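# Lift headset by headband, hold cable with other arm

## Task

Using the left arm, hold the headset (its body, not the cable) motionless by the headband. Raise it so its lowest point is at least roughly a hand's length above the table, with no part of it extending beyond the table edge. The headband must be pinched between the left fingers with the left gripper commanded to full close (-1). Those fingers may touch nothing but the headband, and nothing other than the cable may touch the headset, though the right arm is allowed to. The right gripper must hold the cable firmly between its finger pads, not at the extreme tips or edges, at a point lower than where the cable exits the ear cup. Between the ear cup and that grip the cable must stay well above the table and touch only itself, the headset and the arms. If the right arm were removed, the headset must not drop more than a little. The cable's loose end must not dangle below the table top, and if it ever goes well below the table top or well past the table edge, held or not, the attempt fails. Once all of this holds, declare completion; anything the robot keeps in place at the end beyond the requested hold does not count.

## Robot and tools

Robot: two arms, left_arm and right_arm, each a 6-joint arm with a parallel two-finger gripper. Bases in the scene frame: left_arm at (+0.042, +0.241, 0) m, right_arm at (-0.040, -0.367, 0) m, both turned slightly about z. Joint ranges (rad): waist -2.618 to 3.054, shoulder 0 to 3.142, elbow 0 to 3.142, wrist pitch -1.571 to 1.571, wrist yaw -1.571 to 1.571, wrist roll -2.094 to 2.094. Elbows stop just before full extension.

Scene frame: origin on the table top midway between the arms, +z up, +x out over the table, left_arm on the +y side. The names left and right do not refer to image sides. Gripper frame: fingers point along the gripper's +z, and they open and close along its y axis. The reported end_effector_position is the point between the finger pads, under 1 cm behind the tips; at long reach it can be somewhat off.

Result lines: each call returns a state line 'left_arm: ... | right_arm: ...' with each gripper's position (m) and quat_wxyz in the scene frame, joint positions (last value per arm is the measured finger opening in m), grip_measured (opening on the command scale, may be off by about 1 mm), 'Hand target' lines (the pose the controller is currently driving toward), plus images from cam_head_left, cam_head_right, cam_high, cam_low, cam_left_wrist, cam_right_wrist (each 504x504). 'pose unreachable' means the clearance check altered or blocked that arm's command. FAULT and OVER-TEMPERATURE FAULT lines report an arm stopped; MOTOR HOT warns from 75 °C, 90 °C stops the arm 10 s, 100 °C makes it go limp and drop.

Row layout (used by execute_actions and move): one flat list of 14 numbers, each in [-1, 1], always covering both arms: left_arm dx, dy, dz, rx, ry, rz, opening, then right_arm dx, dy, dz, rx, ry, rz, opening. dx..rz are an offset, not a pose: they are expressed in that gripper's own axes and measured from the gripper's measured pose at the start of the action (for a call's first action, the last pose reported in this scene). Scale: 1.0 equals 0.6 m of translation or 180 degrees of rotation; rx, ry, rz form a single rotation vector. Opening is absolute, not an offset: +1 fully open (0.087 m), -1 closed.

execute_actions(actions): a list of actions, each a table of up to 15 rows; each row lasts one control step (1/30 s), and a short table repeats its last row to fill 15 steps (0.5 s). All rows of one action refer to the same start pose, not to the prior row. An empty list just returns the state and images.

move(target, speed, blocking): target is one 14-number row as above, offsets from the pose in the latest result that showed one. Each gripper travels a straight line to its target, all arms finishing together, lasting 0.5 to 10 s (cut off at 10 s). speed is the top path speed in m/s, 0.002 to 0.5, default 0.25; rotation is capped at twice that in rad/s. The opening is sent at the move's start. Paths ignore obstacles and the other arm, grippers may lag or overshoot. The result adds a 'move:' line: ending (done, off_target, moving, held, fault) and limits (paced = pose clipped; held = a check blocked steps, after which the arm may jump faster), plus each gripper's distance from its target. With blocking=false the result comes after 0.5 s while motion continues; you must call wait or stop before further rows or moves.

wait(seconds): 0 to 10; arms keep their last command; returns early if a running move ends. stop(): brakes a running move (needs room to stop; fingers keep moving). zoom_image(camera, region): region [x0, y0, x1, y1] in that camera's pixels, at most 504x504. read_manual(section): licence texts only. finished_scene(scene): pass the current scene number to end it once the goal holds; irreversible.

Control behaviour: each step, the command is clipped to within 70 mm and 16 degrees of the measured pose; position wins over orientation. After an action the arm goes at most to its last clipped pose, so send the remainder next. Joint friction can leave the gripper up to about 31 mm short, and smaller commands may do nothing. To keep an arm still, in the first call of a reply send the offset back to its wanted pose, then zeros; always send the opening it should keep. The robot keeps executing the last command while you think.

Gripping: to hold, command an opening below grip_measured, about 0.02 lower for a secure grip (the left arm here must be at -1). Finger force is about 20 N per pad; fast closing can squeeze harder or bounce open.

Avoid: arms colliding or pressing each other, fast contacts, targets far past a contact (harder press), dropping the headset, letting the cable end fall below the table top or beyond its edge, knocking anything off the table, and overheating motors with long loaded holds. Objects may be briefly tugged or pushed by outside disturbances. Camera calibrations (K, distortion, T_world_to_cam) are given per camera and may be off by a few degrees and millimetres.

Each tool is called after "Emit:" as a command line: name --argument value for each argument, lists and objects as JSON in quotes; but a table of rows of numbers goes row by row, as --pt "numbers of a row", without its own name.

## Session

Emit:
execute_actions --actions '[]'

Scene clock: 0.00 s.
left_arm: end_effector_position=(+0.0605, -0.0897, +0.3776) grip_measured=+0.980 end_effector_quat_wxyz=(+0.673, +0.473, +0.568, -0.040) | right_arm: end_effector_position=(+0.3345, -0.3533, +0.1635) grip_measured=+0.993 end_effector_quat_wxyz=(+0.068, -0.346, +0.933, -0.070)
Joint positions: left_arm=[-1.939  1.32   1.415 -0.439 -1.294  0.302  0.087] | right_arm=[ 0.004  1.963  1.941 -1.386  0.11  -0.572  0.087]
Joint velocities: left_arm=[-0.017  0.007  0.012  0.007  0.051 -0.022 -0.001] | right_arm=[-0.002  0.017 -0.027 -0.022 -0.022  0.022 -0.   ]
Hand target (left_arm): +0.061, -0.090, +0.378; +0.673, +0.473, +0.568, -0.040
Hand target (right_arm): +0.335, -0.353, +0.164; +0.068, -0.346, +0.933, -0.070

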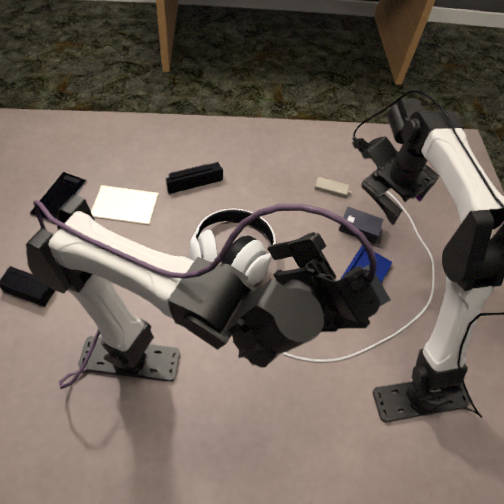

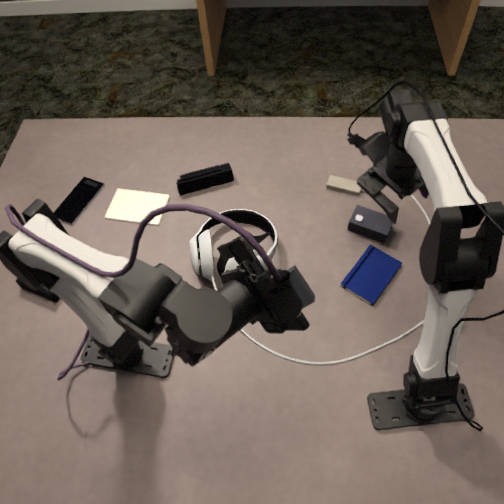

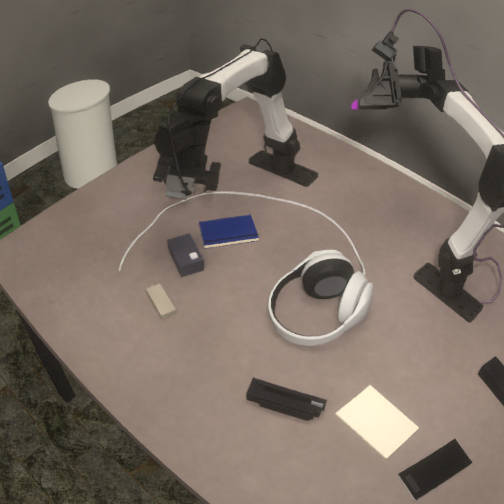

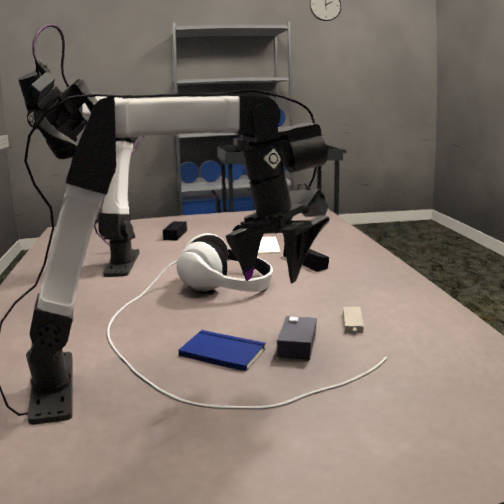

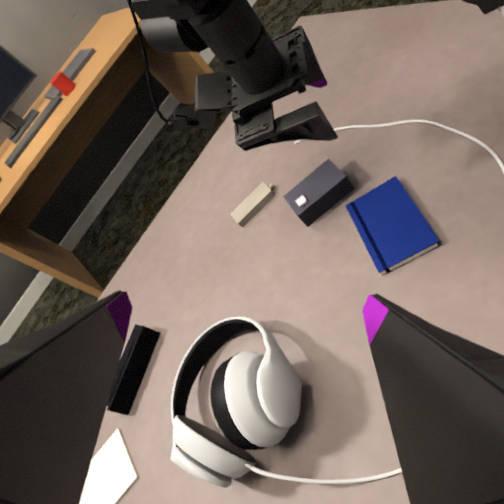

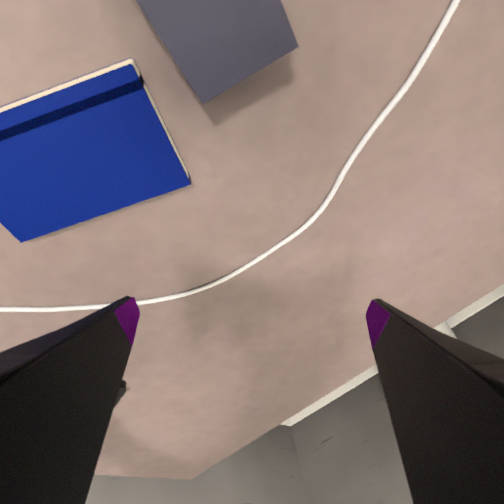

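Emit:
move --target '[0.5925,0.2065,0.2987,0.313,0.353,0.047,1,0,0,0,0,0,0,1]'

Scene clock: 3.87 s.
left_arm: end_effector_position=(+0.3772, +0.0190, +0.1407) grip_measured=+0.980 end_effector_quat_wxyz=(+0.010, +0.713, +0.701, -0.007) | right_arm: end_effector_position=(+0.3345, -0.3533, +0.1635) grip_measured=+0.993 end_effector_quat_wxyz=(+0.068, -0.346, +0.933, -0.070)
Joint positions: left_arm=[-0.537  2.209  2.233 -1.575  0.017  0.926  0.087] | right_arm=[ 0.004  1.963  1.941 -1.386  0.11  -0.572  0.087]
Joint velocities: left_arm=[ 0.022  0.002  0.007 -0.022  0.051  0.081 -0.   ] | right_arm=[-0.002  0.017  0.002 -0.007  0.022 -0.007 -0.001]
Hand target (left_arm): +0.380, +0.021, +0.142; +0.009, +0.713, +0.701, -0.004
Hand target (right_arm): +0.335, -0.353, +0.164; +0.068, -0.346, +0.933, -0.070
Off the commanded pose (left_arm): 0.017 m, 2 deg.
Off the commanded pose (right_arm): 0.000 m, 0 deg.
joint sent to its limit (left arm) — the command would take joint 4 (wrist pitch) past its lower limit, so that joint was sent only as far as its limit.
move: off_target (left_arm)
camera_calibration (this result's frames):
cam_left_wrist: T_world_to_cam=[[-0.999993, 0.00330669, 0.00157315, 0.380868], [0.00335933, 0.657437, 0.753502, -0.104567], [0.00145735, 0.753502, -0.657444, 0.218972], [0, 0, 0, 1]] pos_world=[0.380897, -0.0975096, 0.222154]

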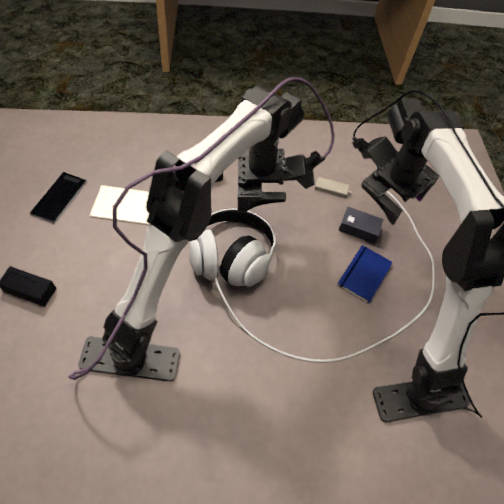

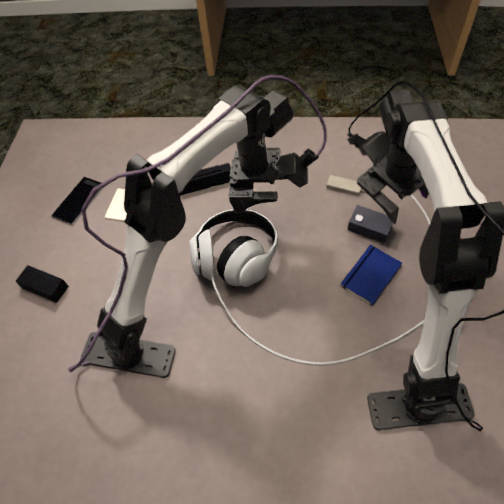

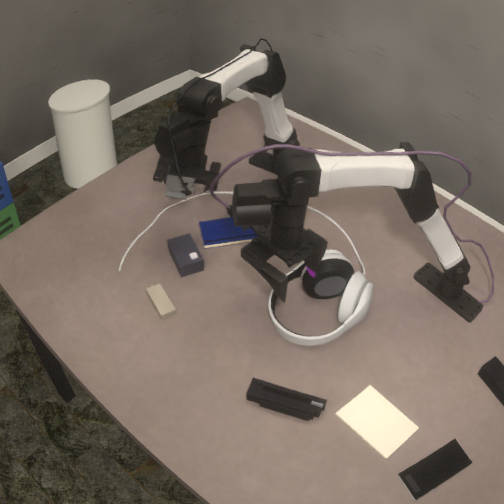

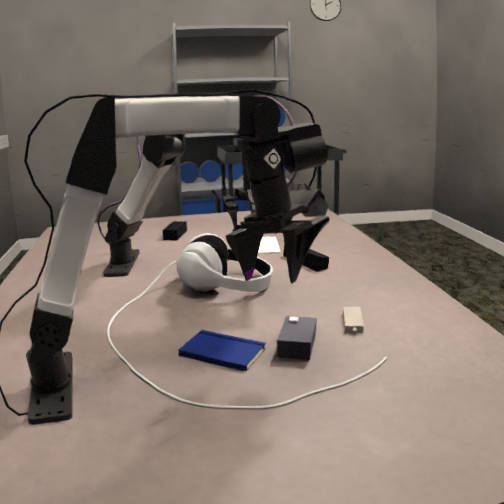

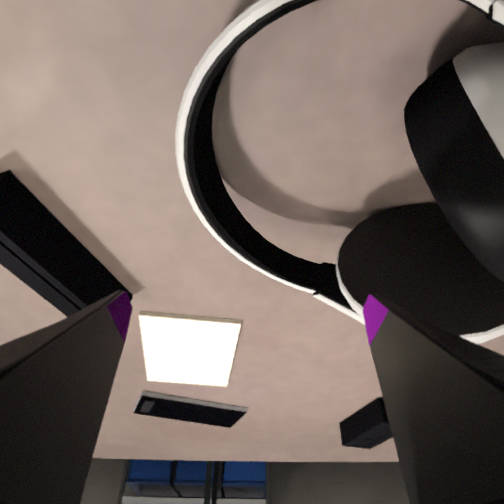

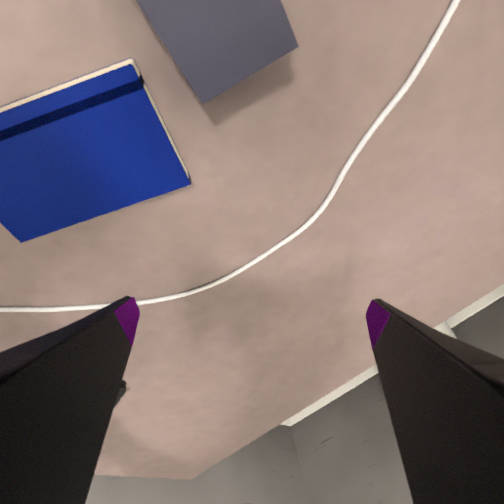

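Emit:
move --target '[0,0.06,0.185,0,0,0,1,0,0,0,0,0,0,1]' --speed 0.1

Scene clock: 5.63 s.
left_arm: end_effector_position=(+0.4144, +0.0075, +0.0421) grip_measured=+0.980 end_effector_quat_wxyz=(+0.022, +0.714, +0.700, -0.005) | right_arm: end_effector_position=(+0.3345, -0.3533, +0.1635) grip_measured=+0.993 end_effector_quat_wxyz=(+0.068, -0.346, +0.933, -0.070)
Joint positions: left_arm=[-0.508  2.32   2.024 -1.233  0.017  0.96   0.087] | right_arm=[ 0.004  1.963  1.941 -1.386  0.11  -0.572  0.087]
Joint velocities: left_arm=[-0.012 -0.017 -0.017 -0.051 -0.022  0.007 -0.001] | right_arm=[-0.007 -0.012 -0.012 -0.022  0.007  0.007 -0.   ]
Hand target (left_arm): +0.414, +0.013, +0.031; +0.010, +0.713, +0.701, -0.008
Hand target (right_arm): +0.335, -0.353, +0.164; +0.068, -0.346, +0.933, -0.070
Off the commanded pose (left_arm): 0.015 m, 1 deg.
Off the commanded pose (right_arm): 0.000 m, 0 deg.
move: off_target (left_arm)
camera_calibration (this result's frames):
cam_left_wrist: T_world_to_cam=[[-0.99981, 0.00736561, -0.0180686, 0.418992], [-0.0085454, 0.667195, 0.744834, -0.0175772], [0.0175414, 0.744847, -0.667005, 0.156563], [0, 0, 0, 1]] pos_world=[0.416016, -0.107974, 0.125091]

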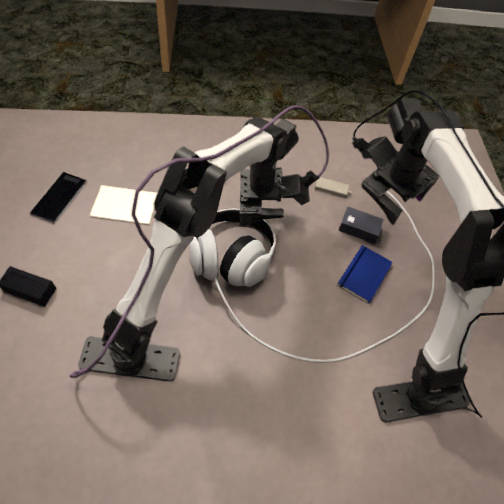

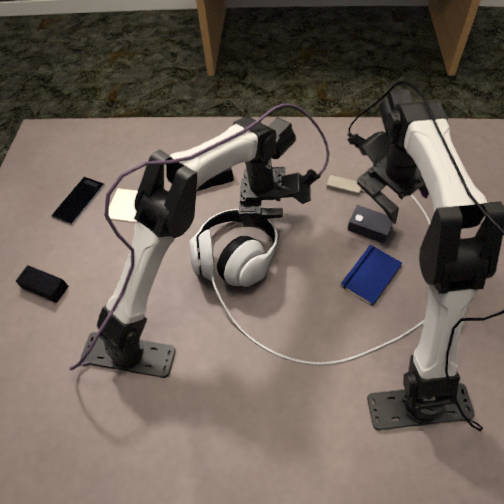

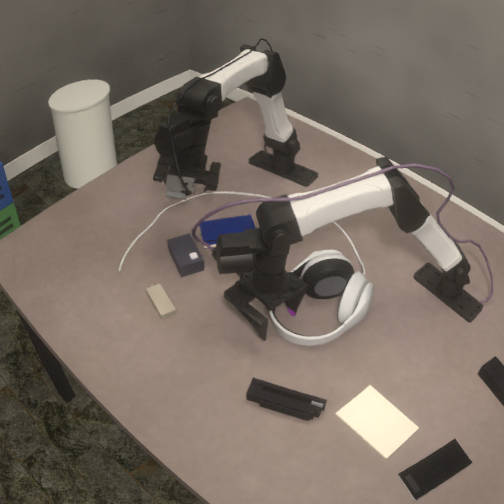

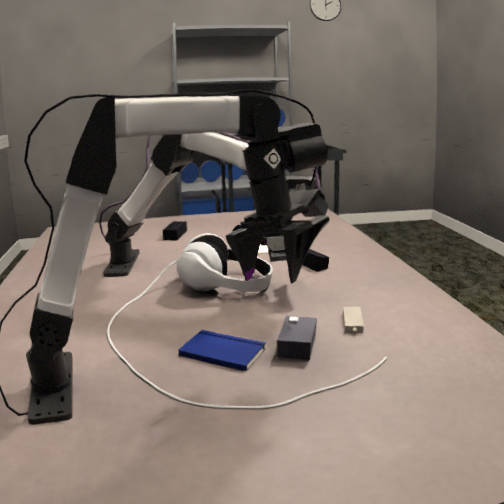

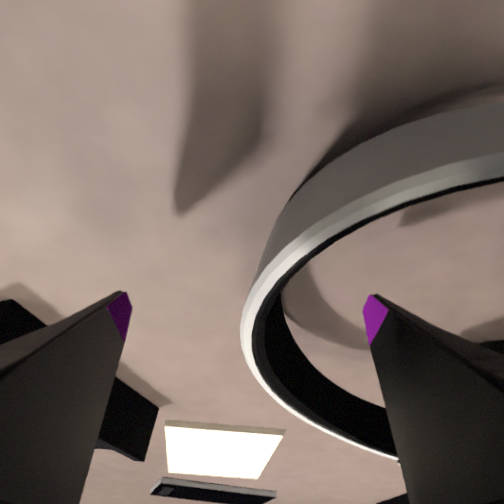

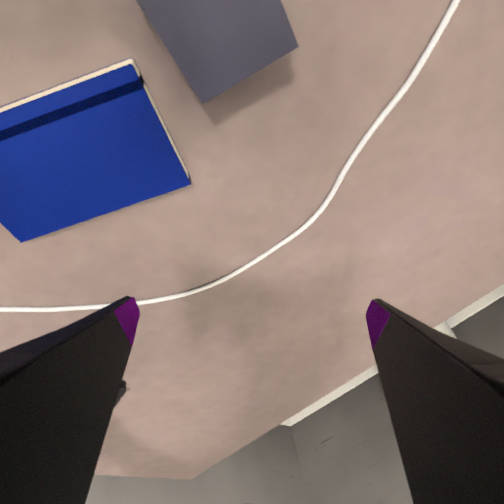

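Go a bit lower, then close.

Emit:
move --target '[0.02,-0.01,0.05,0,0,0,1,0,0,0,0,0,0,1]' --speed 0.05

Emit:
move --target '[0,0,0,0,0,0,-1,0,0,0,0,0,0,1]'

Emit:
move --target '[0,0,-0.45,0,0,0,-1,0,0,0,0,0,0,1]' --speed 0.12

Scene clock: 6.80 s.
left_arm: end_effector_position=(+0.4083, +0.0121, +0.0107) grip_measured=+0.980 end_effector_quat_wxyz=(+0.019, +0.716, +0.697, -0.005) | right_arm: end_effector_position=(+0.3345, -0.3533, +0.1635) grip_measured=+0.993 end_effector_quat_wxyz=(+0.068, -0.346, +0.933, -0.070)
Joint positions: left_arm=[-0.508  2.307  1.878 -1.105  0.017  0.966  0.087] | right_arm=[ 0.004  1.963  1.941 -1.386  0.11  -0.572  0.087]
Joint velocities: left_arm=[ 0.002  0.012  0.002  0.051  0.037 -0.037 -0.   ] | right_arm=[-0.007 -0.027 -0.012 -0.007  0.007 -0.051 -0.   ]
Hand target (left_arm): +0.409, +0.018, +0.011; +0.022, +0.714, +0.700, -0.005
Hand target (right_arm): +0.335, -0.353, +0.164; +0.068, -0.346, +0.933, -0.070
Off the commanded pose (left_arm): 0.006 m, 0 deg.
Off the commanded pose (right_arm): 0.000 m, 0 deg.
move: done
camera_calibration (this result's frames):
cam_left_wrist: T_world_to_cam=[[-0.999806, 0.0138963, -0.0139619, 0.412202], [-0.00119257, 0.664771, 0.747046, -0.000377188], [0.0196627, 0.746918, -0.664625, 0.131407], [0, 0, 0, 1]] pos_world=[0.409538, -0.103628, 0.0933736]

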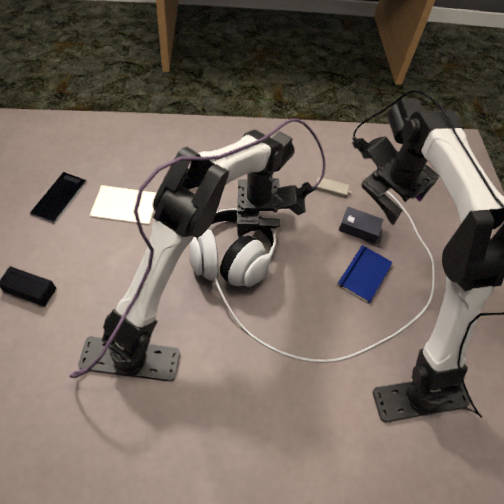

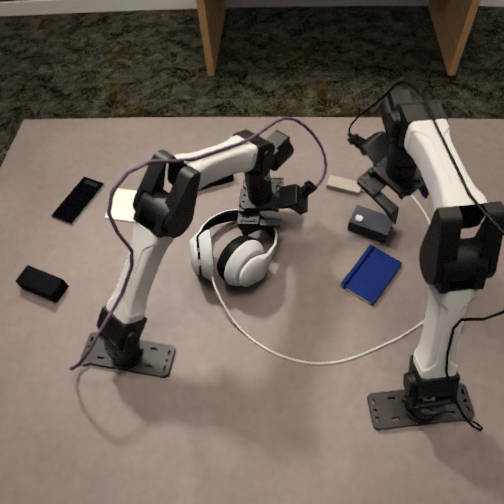

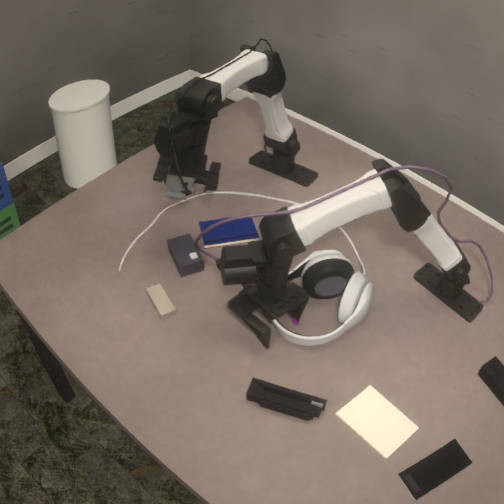

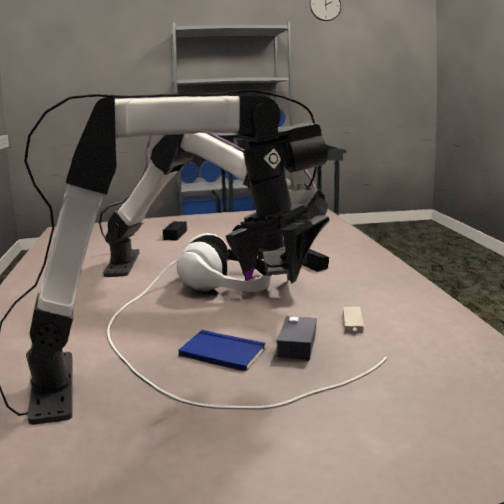

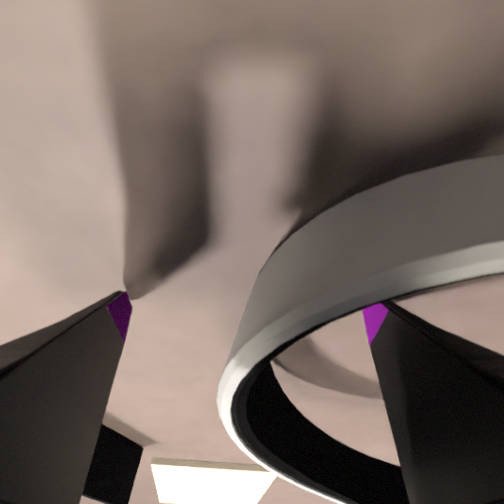

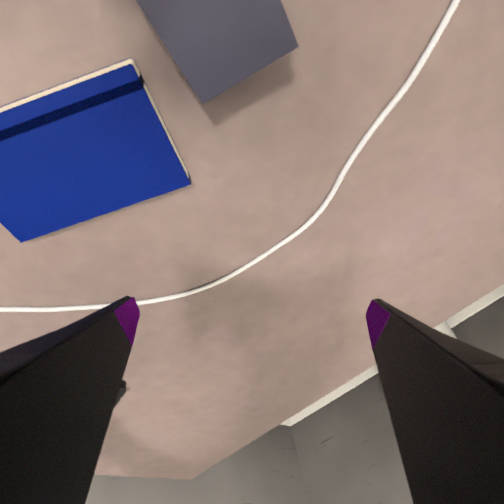

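Scene clock: 7.30 s.
left_arm: end_effector_position=(+0.4042, +0.0138, +0.0108) grip_measured=-0.673 end_effector_quat_wxyz=(+0.011, +0.720, +0.694, -0.010) | right_arm: end_effector_position=(+0.3345, -0.3533, +0.1635) grip_measured=+0.993 end_effector_quat_wxyz=(+0.068, -0.346, +0.933, -0.070)
Joint positions: left_arm=[-0.508  2.307  1.878 -1.123  0.024  0.977  0.014] | right_arm=[ 0.004  1.963  1.941 -1.386  0.11  -0.572  0.087]
Joint velocities: left_arm=[-0.002 -0.012 -0.017 -0.022 -0.095  0.022  0.   ] | right_arm=[-0.012 -0.012  0.012 -0.007 -0.022  0.022 -0.   ]
Hand target (left_arm): +0.408, +0.012, +0.011; +0.019, +0.717, +0.697, -0.005
Hand target (right_arm): +0.335, -0.353, +0.164; +0.068, -0.346, +0.933, -0.070
Off the commanded pose (left_arm): 0.004 m, 1 deg.
Off the commanded pose (right_arm): 0.000 m, 0 deg.
move: done
camera_calibration (this result's frames):
cam_left_wrist: T_world_to_cam=[[-0.999679, 0.0247887, 0.00515283, 0.407685], [0.0202511, 0.660707, 0.750371, -0.0102423], [0.0151962, 0.750235, -0.660997, 0.131987], [0, 0, 0, 1]] pos_world=[0.405756, -0.10236, 0.0928281]

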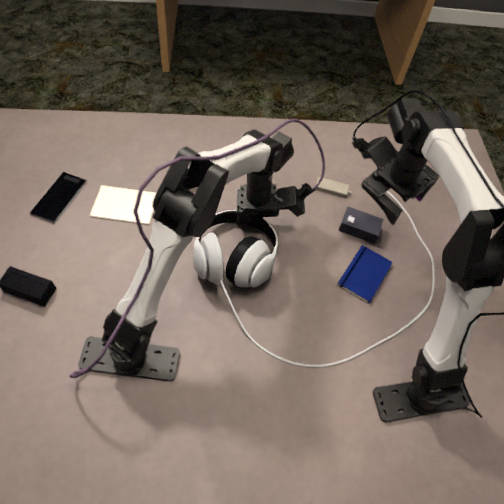

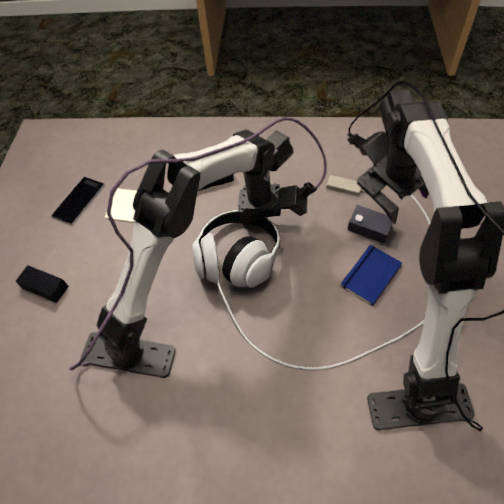

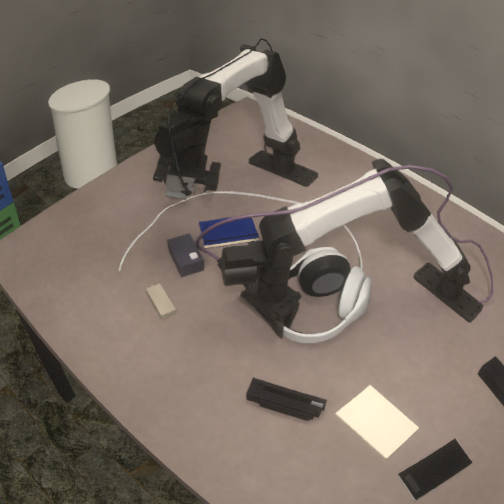

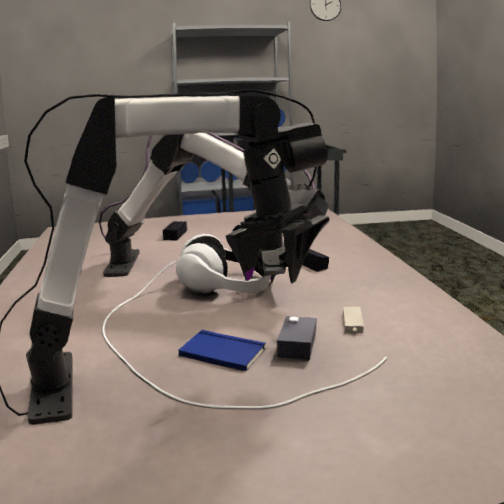

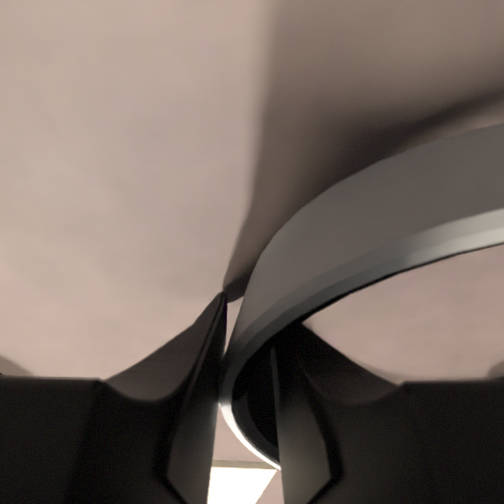

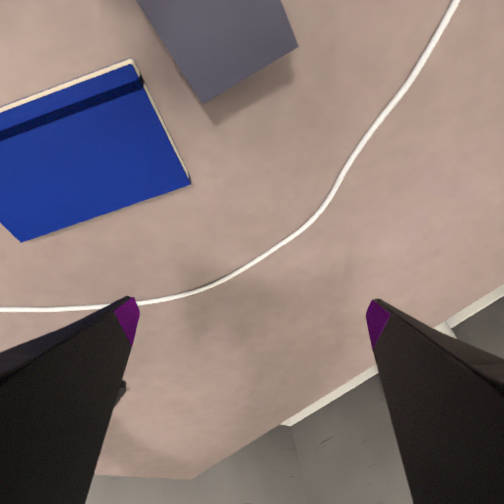

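Scene clock: 9.93 s.
left_arm: end_effector_position=(+0.4076, +0.0236, +0.2613) grip_measured=-0.772 end_effector_quat_wxyz=(+0.195, +0.718, +0.666, +0.052) | right_arm: end_effector_position=(+0.3345, -0.3533, +0.1635) grip_measured=+0.993 end_effector_quat_wxyz=(+0.068, -0.346, +0.933, -0.070)
Joint positions: left_arm=[-0.508  2.055  2.456 -1.566 -0.027  1.02   0.01 ] | right_arm=[ 0.004  1.963  1.941 -1.386  0.11  -0.572  0.087]
Joint velocities: left_arm=[-0.032 -0.007  0.002  0.007 -0.007  0.007  0.   ] | right_arm=[-0.002 -0.002 -0.012 -0.051 -0.081 -0.037 -0.001]
Hand target (left_arm): +0.402, +0.028, +0.277; +0.211, +0.715, +0.665, +0.052
Hand target (right_arm): +0.335, -0.353, +0.164; +0.068, -0.346, +0.933, -0.070
Off the commanded pose (left_arm): 0.020 m, 23 deg; orientation clipped at the last step of the last action.
Off the commanded pose (right_arm): 0.000 m, 0 deg.
joint sent to its limit (left arm) — the command would take joint 4 (wrist pitch) past its lower limit, so that joint was sent only as far as its limit.
move: off_target (left_arm); limits=paced
camera_calibration (this result's frames):
cam_left_wrist: T_world_to_cam=[[-0.939435, 0.0252868, -0.341794, 0.475568], [-0.19233, 0.786546, 0.586817, -0.0783316], [0.283676, 0.617014, -0.734045, 0.202951], [0, 0, 0, 1]] pos_world=[0.374128, -0.0756379, 0.357488]

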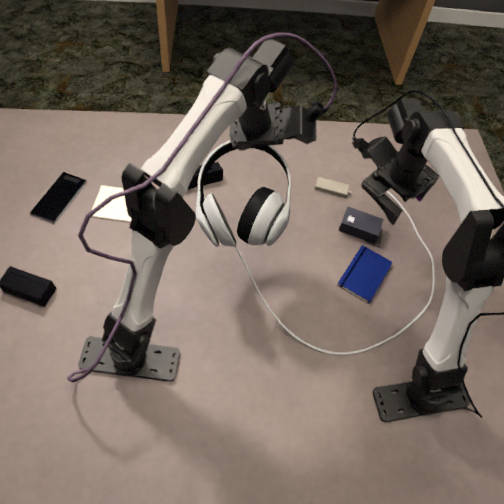

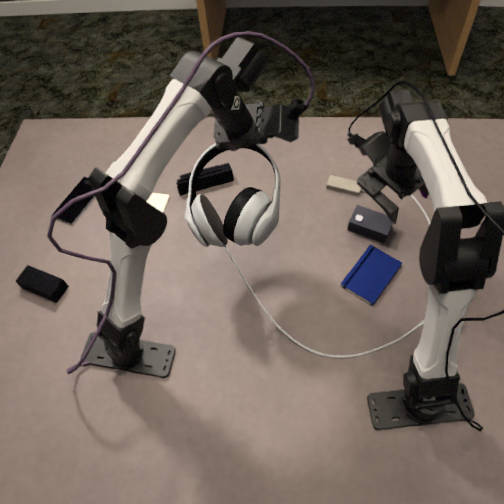

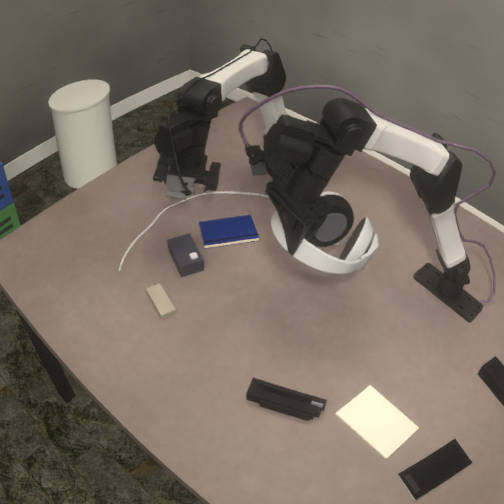

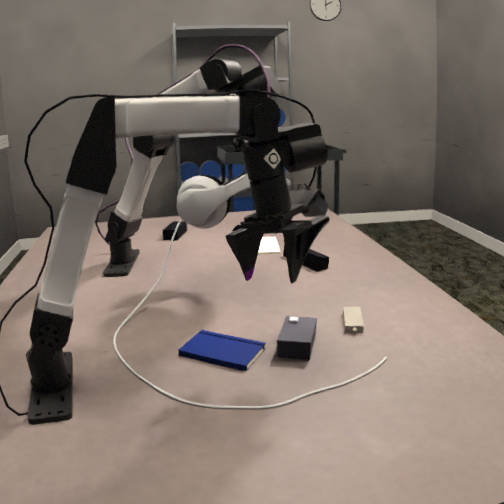

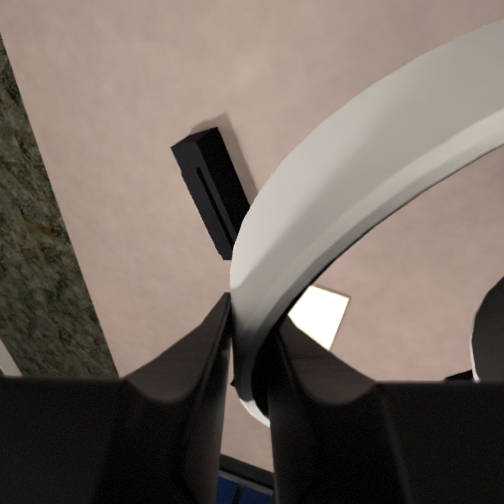

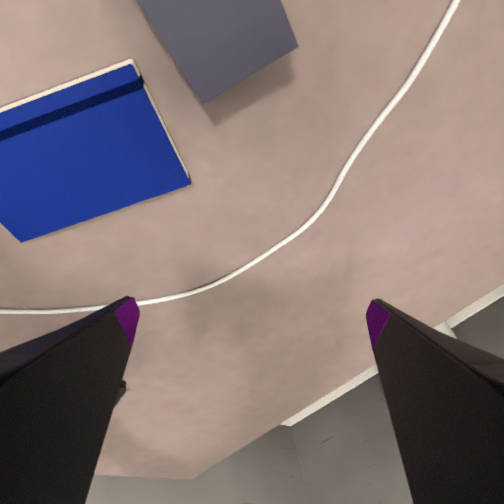

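Emit:
move --target '[-0.04,0.076,-0.2,0,0,0,-1,0,0,0,0,0,0,1]' --speed 0.1

Scene clock: 11.70 s.
left_arm: end_effector_position=(+0.4163, +0.0280, +0.3708) grip_measured=-0.778 end_effector_quat_wxyz=(+0.353, +0.693, +0.618, +0.114) | right_arm: end_effector_position=(+0.3345, -0.3533, +0.1635) grip_measured=+0.993 end_effector_quat_wxyz=(+0.068, -0.346, +0.933, -0.070)
Joint positions: left_arm=[-0.508  2.037  2.809 -1.585 -0.069  1.081  0.01 ] | right_arm=[ 0.004  1.963  1.941 -1.386  0.11  -0.572  0.087]
Joint velocities: left_arm=[-0.012 -0.012 -0.007  0.007  0.007  0.022 -0.001] | right_arm=[ 0.012  0.002  0.007 -0.081 -0.081  0.007 -0.   ]
Hand target (left_arm): +0.407, +0.027, +0.389; +0.378, +0.689, +0.607, +0.117
Hand target (right_arm): +0.335, -0.353, +0.164; +0.068, -0.346, +0.933, -0.070
Off the commanded pose (left_arm): 0.023 m, 20 deg; orientation clipped at the last step of the last action.
Off the commanded pose (right_arm): 0.000 m, 0 deg.
joint sent to its limit (left arm) — the command would take joint 4 (wrist pitch) past its lower limit, so that joint was sent only as far as its limit.
move: off_target (left_arm); limits=paced
camera_calibration (this result's frames):
cam_left_wrist: T_world_to_cam=[[-0.78227, -0.0236595, -0.622491, 0.561099], [-0.326397, 0.866694, 0.377235, -0.0131089], [0.530584, 0.498279, -0.685711, 0.160802], [0, 0, 0, 1]] pos_world=[0.349333, -0.0554877, 0.464488]

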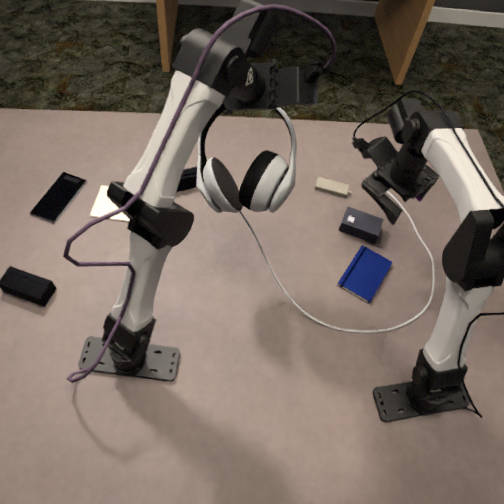

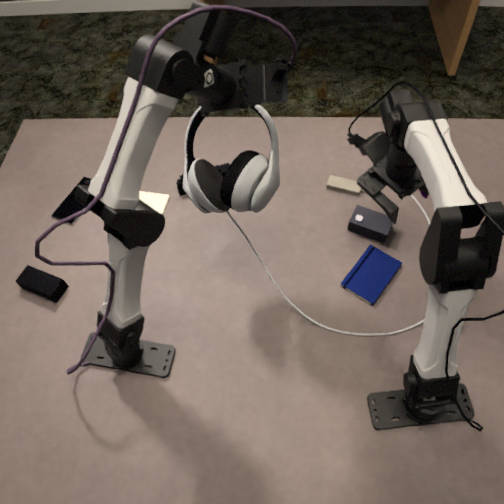

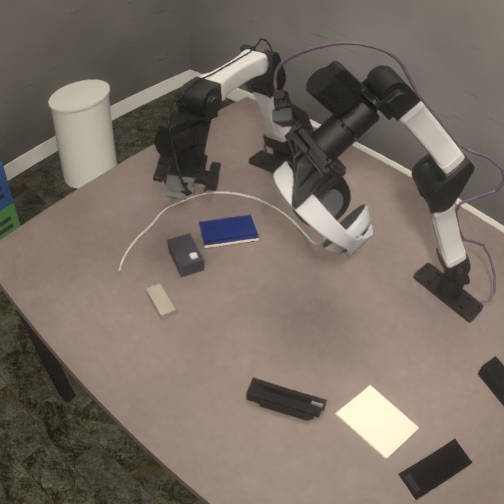

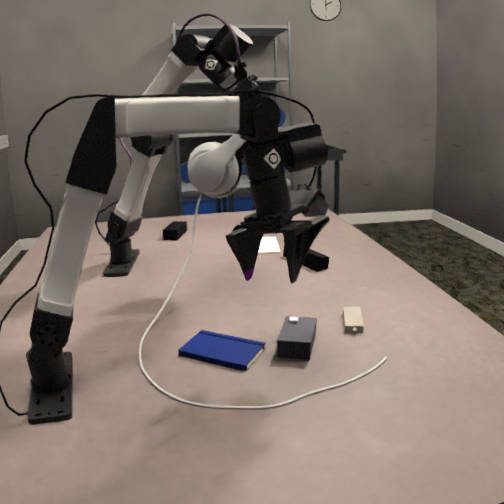

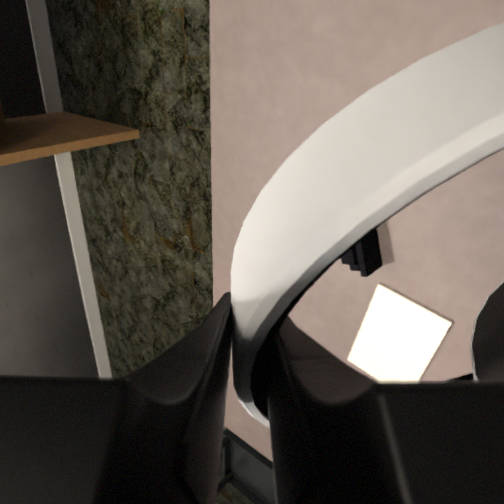

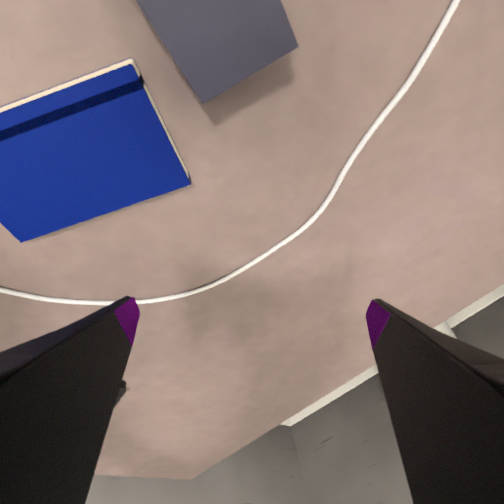

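Emit:
move --target '[0,0,0,0,0,0,-1,-0.138,0.495,-0.13,-0.0885,-0.297,-0.033,1]'

Scene clock: 14.73 s.
left_arm: end_effector_position=(+0.4155, +0.0267, +0.3710) grip_measured=-0.778 end_effector_quat_wxyz=(+0.353, +0.695, +0.616, +0.115) | right_arm: end_effector_position=(+0.2033, -0.0655, +0.1916) grip_measured=+0.993 end_effector_quat_wxyz=(+0.427, -0.399, +0.786, +0.203)
Joint positions: left_arm=[-0.513  2.037  2.809 -1.585 -0.072  1.084  0.01 ] | right_arm=[ 0.742  1.303  1.047 -0.328 -0.023 -0.041  0.087]
Joint velocities: left_arm=[-0.022 -0.002 -0.002  0.037 -0.051 -0.037 -0.001] | right_arm=[-0.002 -0.002 -0.012  0.037  0.037 -0.081  0.001]
Hand target (left_arm): +0.416, +0.028, +0.371; +0.353, +0.693, +0.618, +0.114
Hand target (right_arm): +0.199, -0.068, +0.190; +0.431, -0.396, +0.784, +0.204
Off the commanded pose (left_arm): 0.002 m, 0 deg.
Off the commanded pose (right_arm): 0.010 m, 1 deg.
move: done
camera_calibration (this result's frames):
cam_left_wrist: T_world_to_cam=[[-0.781099, -0.0176181, -0.624159, 0.560585], [-0.322652, 0.867194, 0.379303, -0.0145721], [0.534584, 0.497659, -0.683049, 0.159326], [0, 0, 0, 1]] pos_world=[0.347998, -0.0567767, 0.464248]
cam_right_wrist: T_world_to_cam=[[0.809391, -0.587241, 0.00594679, -0.207307], [-0.581619, -0.802962, -0.130271, 0.114238], [0.0812757, 0.101982, -0.991461, 0.321383], [0, 0, 0, 1]] pos_world=[0.208115, -0.0627851, 0.334754]

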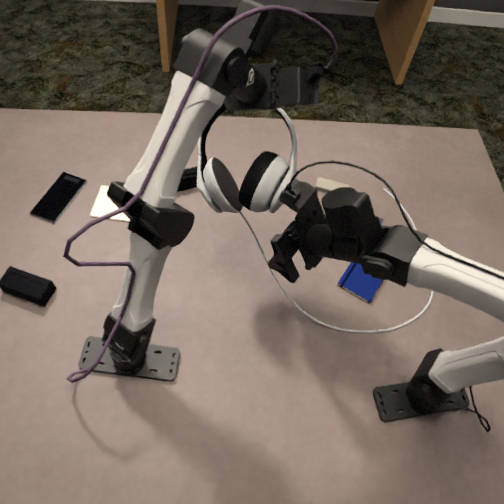

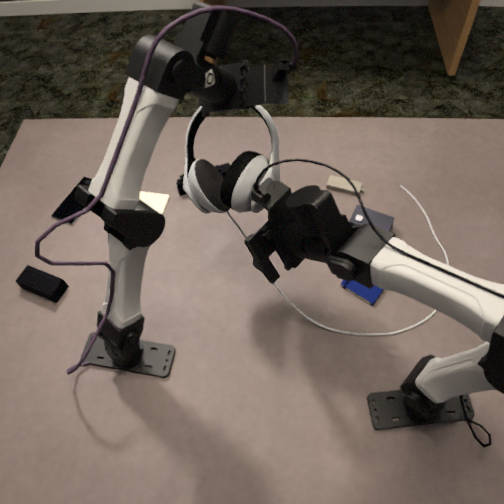

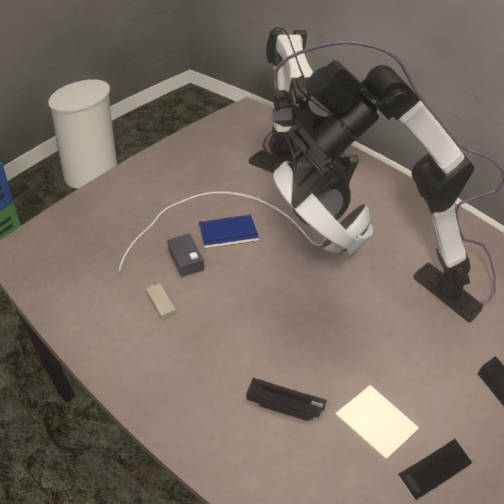

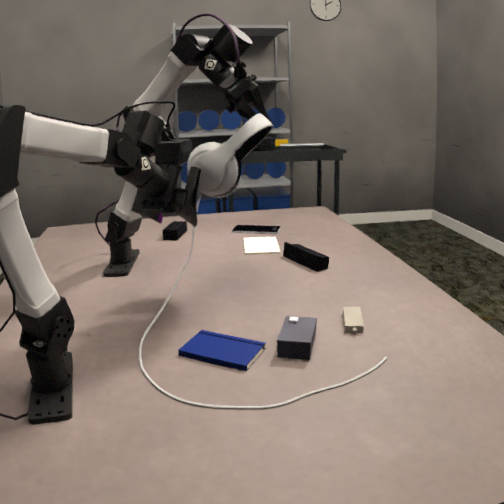

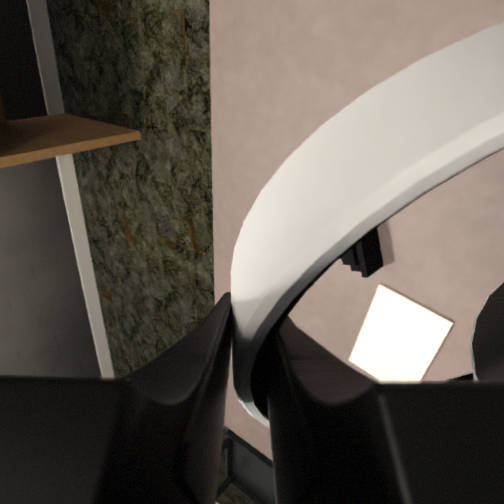

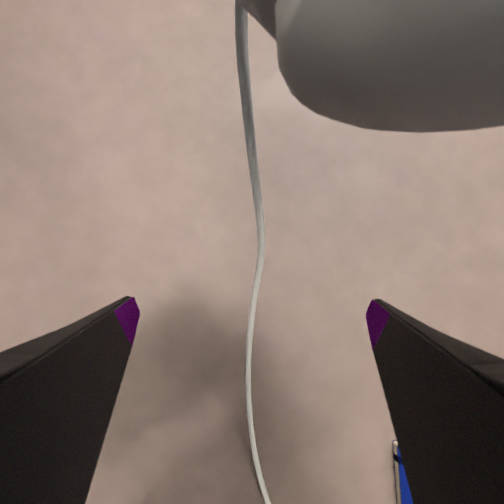

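Emit:
move --target '[0,0,0,0,0,0,-1,0.05,0,0.14,0,0,0,1]' --speed 0.08

Scene clock: 16.30 s.
left_arm: end_effector_position=(+0.4207, +0.0349, +0.3742) grip_measured=-0.735 end_effector_quat_wxyz=(+0.344, +0.702, +0.607, +0.145) | right_arm: end_effector_position=(+0.2427, -0.0180, +0.1572) grip_measured=+0.993 end_effector_quat_wxyz=(+0.465, -0.388, +0.765, +0.219)
Joint positions: left_arm=[-0.513  2.037  2.809 -1.584 -0.123  1.129  0.012] | right_arm=[ 0.742  1.515  1.012  0.011 -0.021 -0.041  0.087]
Joint velocities: left_arm=[-0.012  0.002  0.007 -0.007 -0.037  0.051  0.001] | right_arm=[ 0.012 -0.007 -0.007  0.007  0.022  0.051 -0.001]
Hand target (left_arm): +0.416, +0.027, +0.371; +0.353, +0.695, +0.615, +0.116
Hand target (right_arm): +0.236, -0.024, +0.122; +0.428, -0.399, +0.786, +0.203
Off the commanded pose (left_arm): 0.010 m, 4 deg.
Off the commanded pose (right_arm): 0.038 m, 5 deg.
move: off_target (left_arm, right_arm)
camera_calibration (this result's frames):
cam_left_wrist: T_world_to_cam=[[-0.757434, 0.0159942, -0.652716, 0.566359], [-0.340322, 0.843485, 0.41559, -0.0265498], [0.557203, 0.536915, -0.633441, 0.125293], [0, 0, 0, 1]] pos_world=[0.35013, -0.0539361, 0.460071]
cam_right_wrist: T_world_to_cam=[[0.807686, -0.589484, 0.0123346, -0.211676], [-0.572655, -0.789266, -0.221644, 0.183244], [0.140391, 0.171955, -0.97505, 0.263592], [0, 0, 0, 1]] pos_world=[0.238897, -0.025477, 0.300241]

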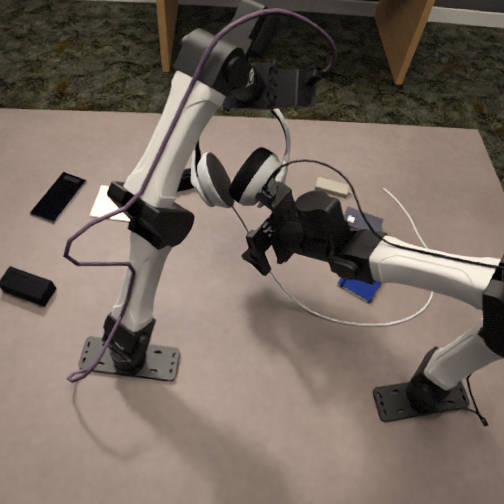

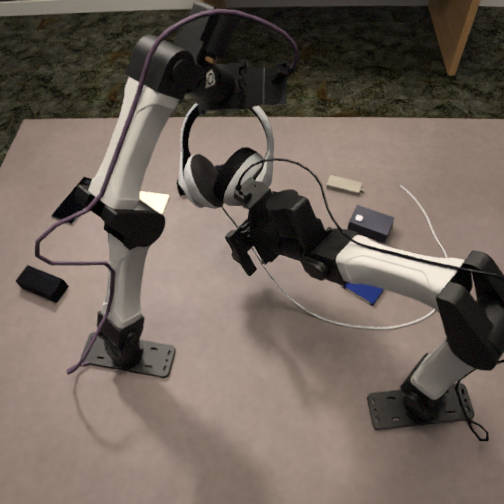

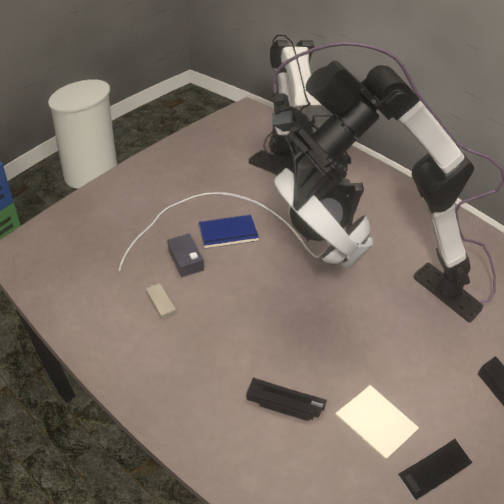

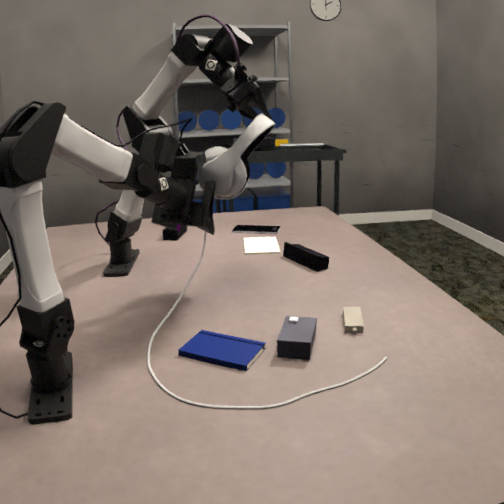

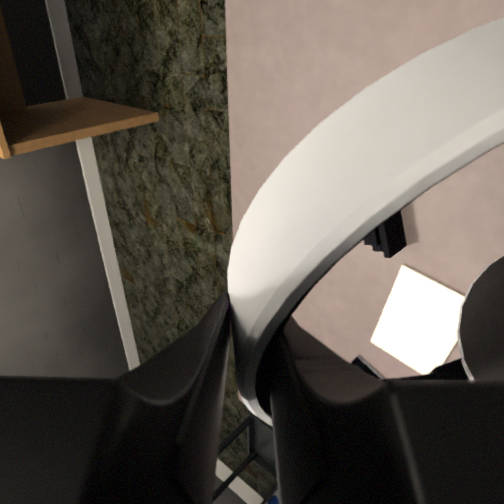

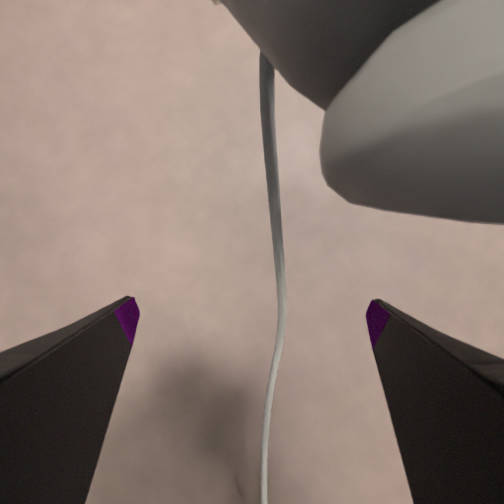

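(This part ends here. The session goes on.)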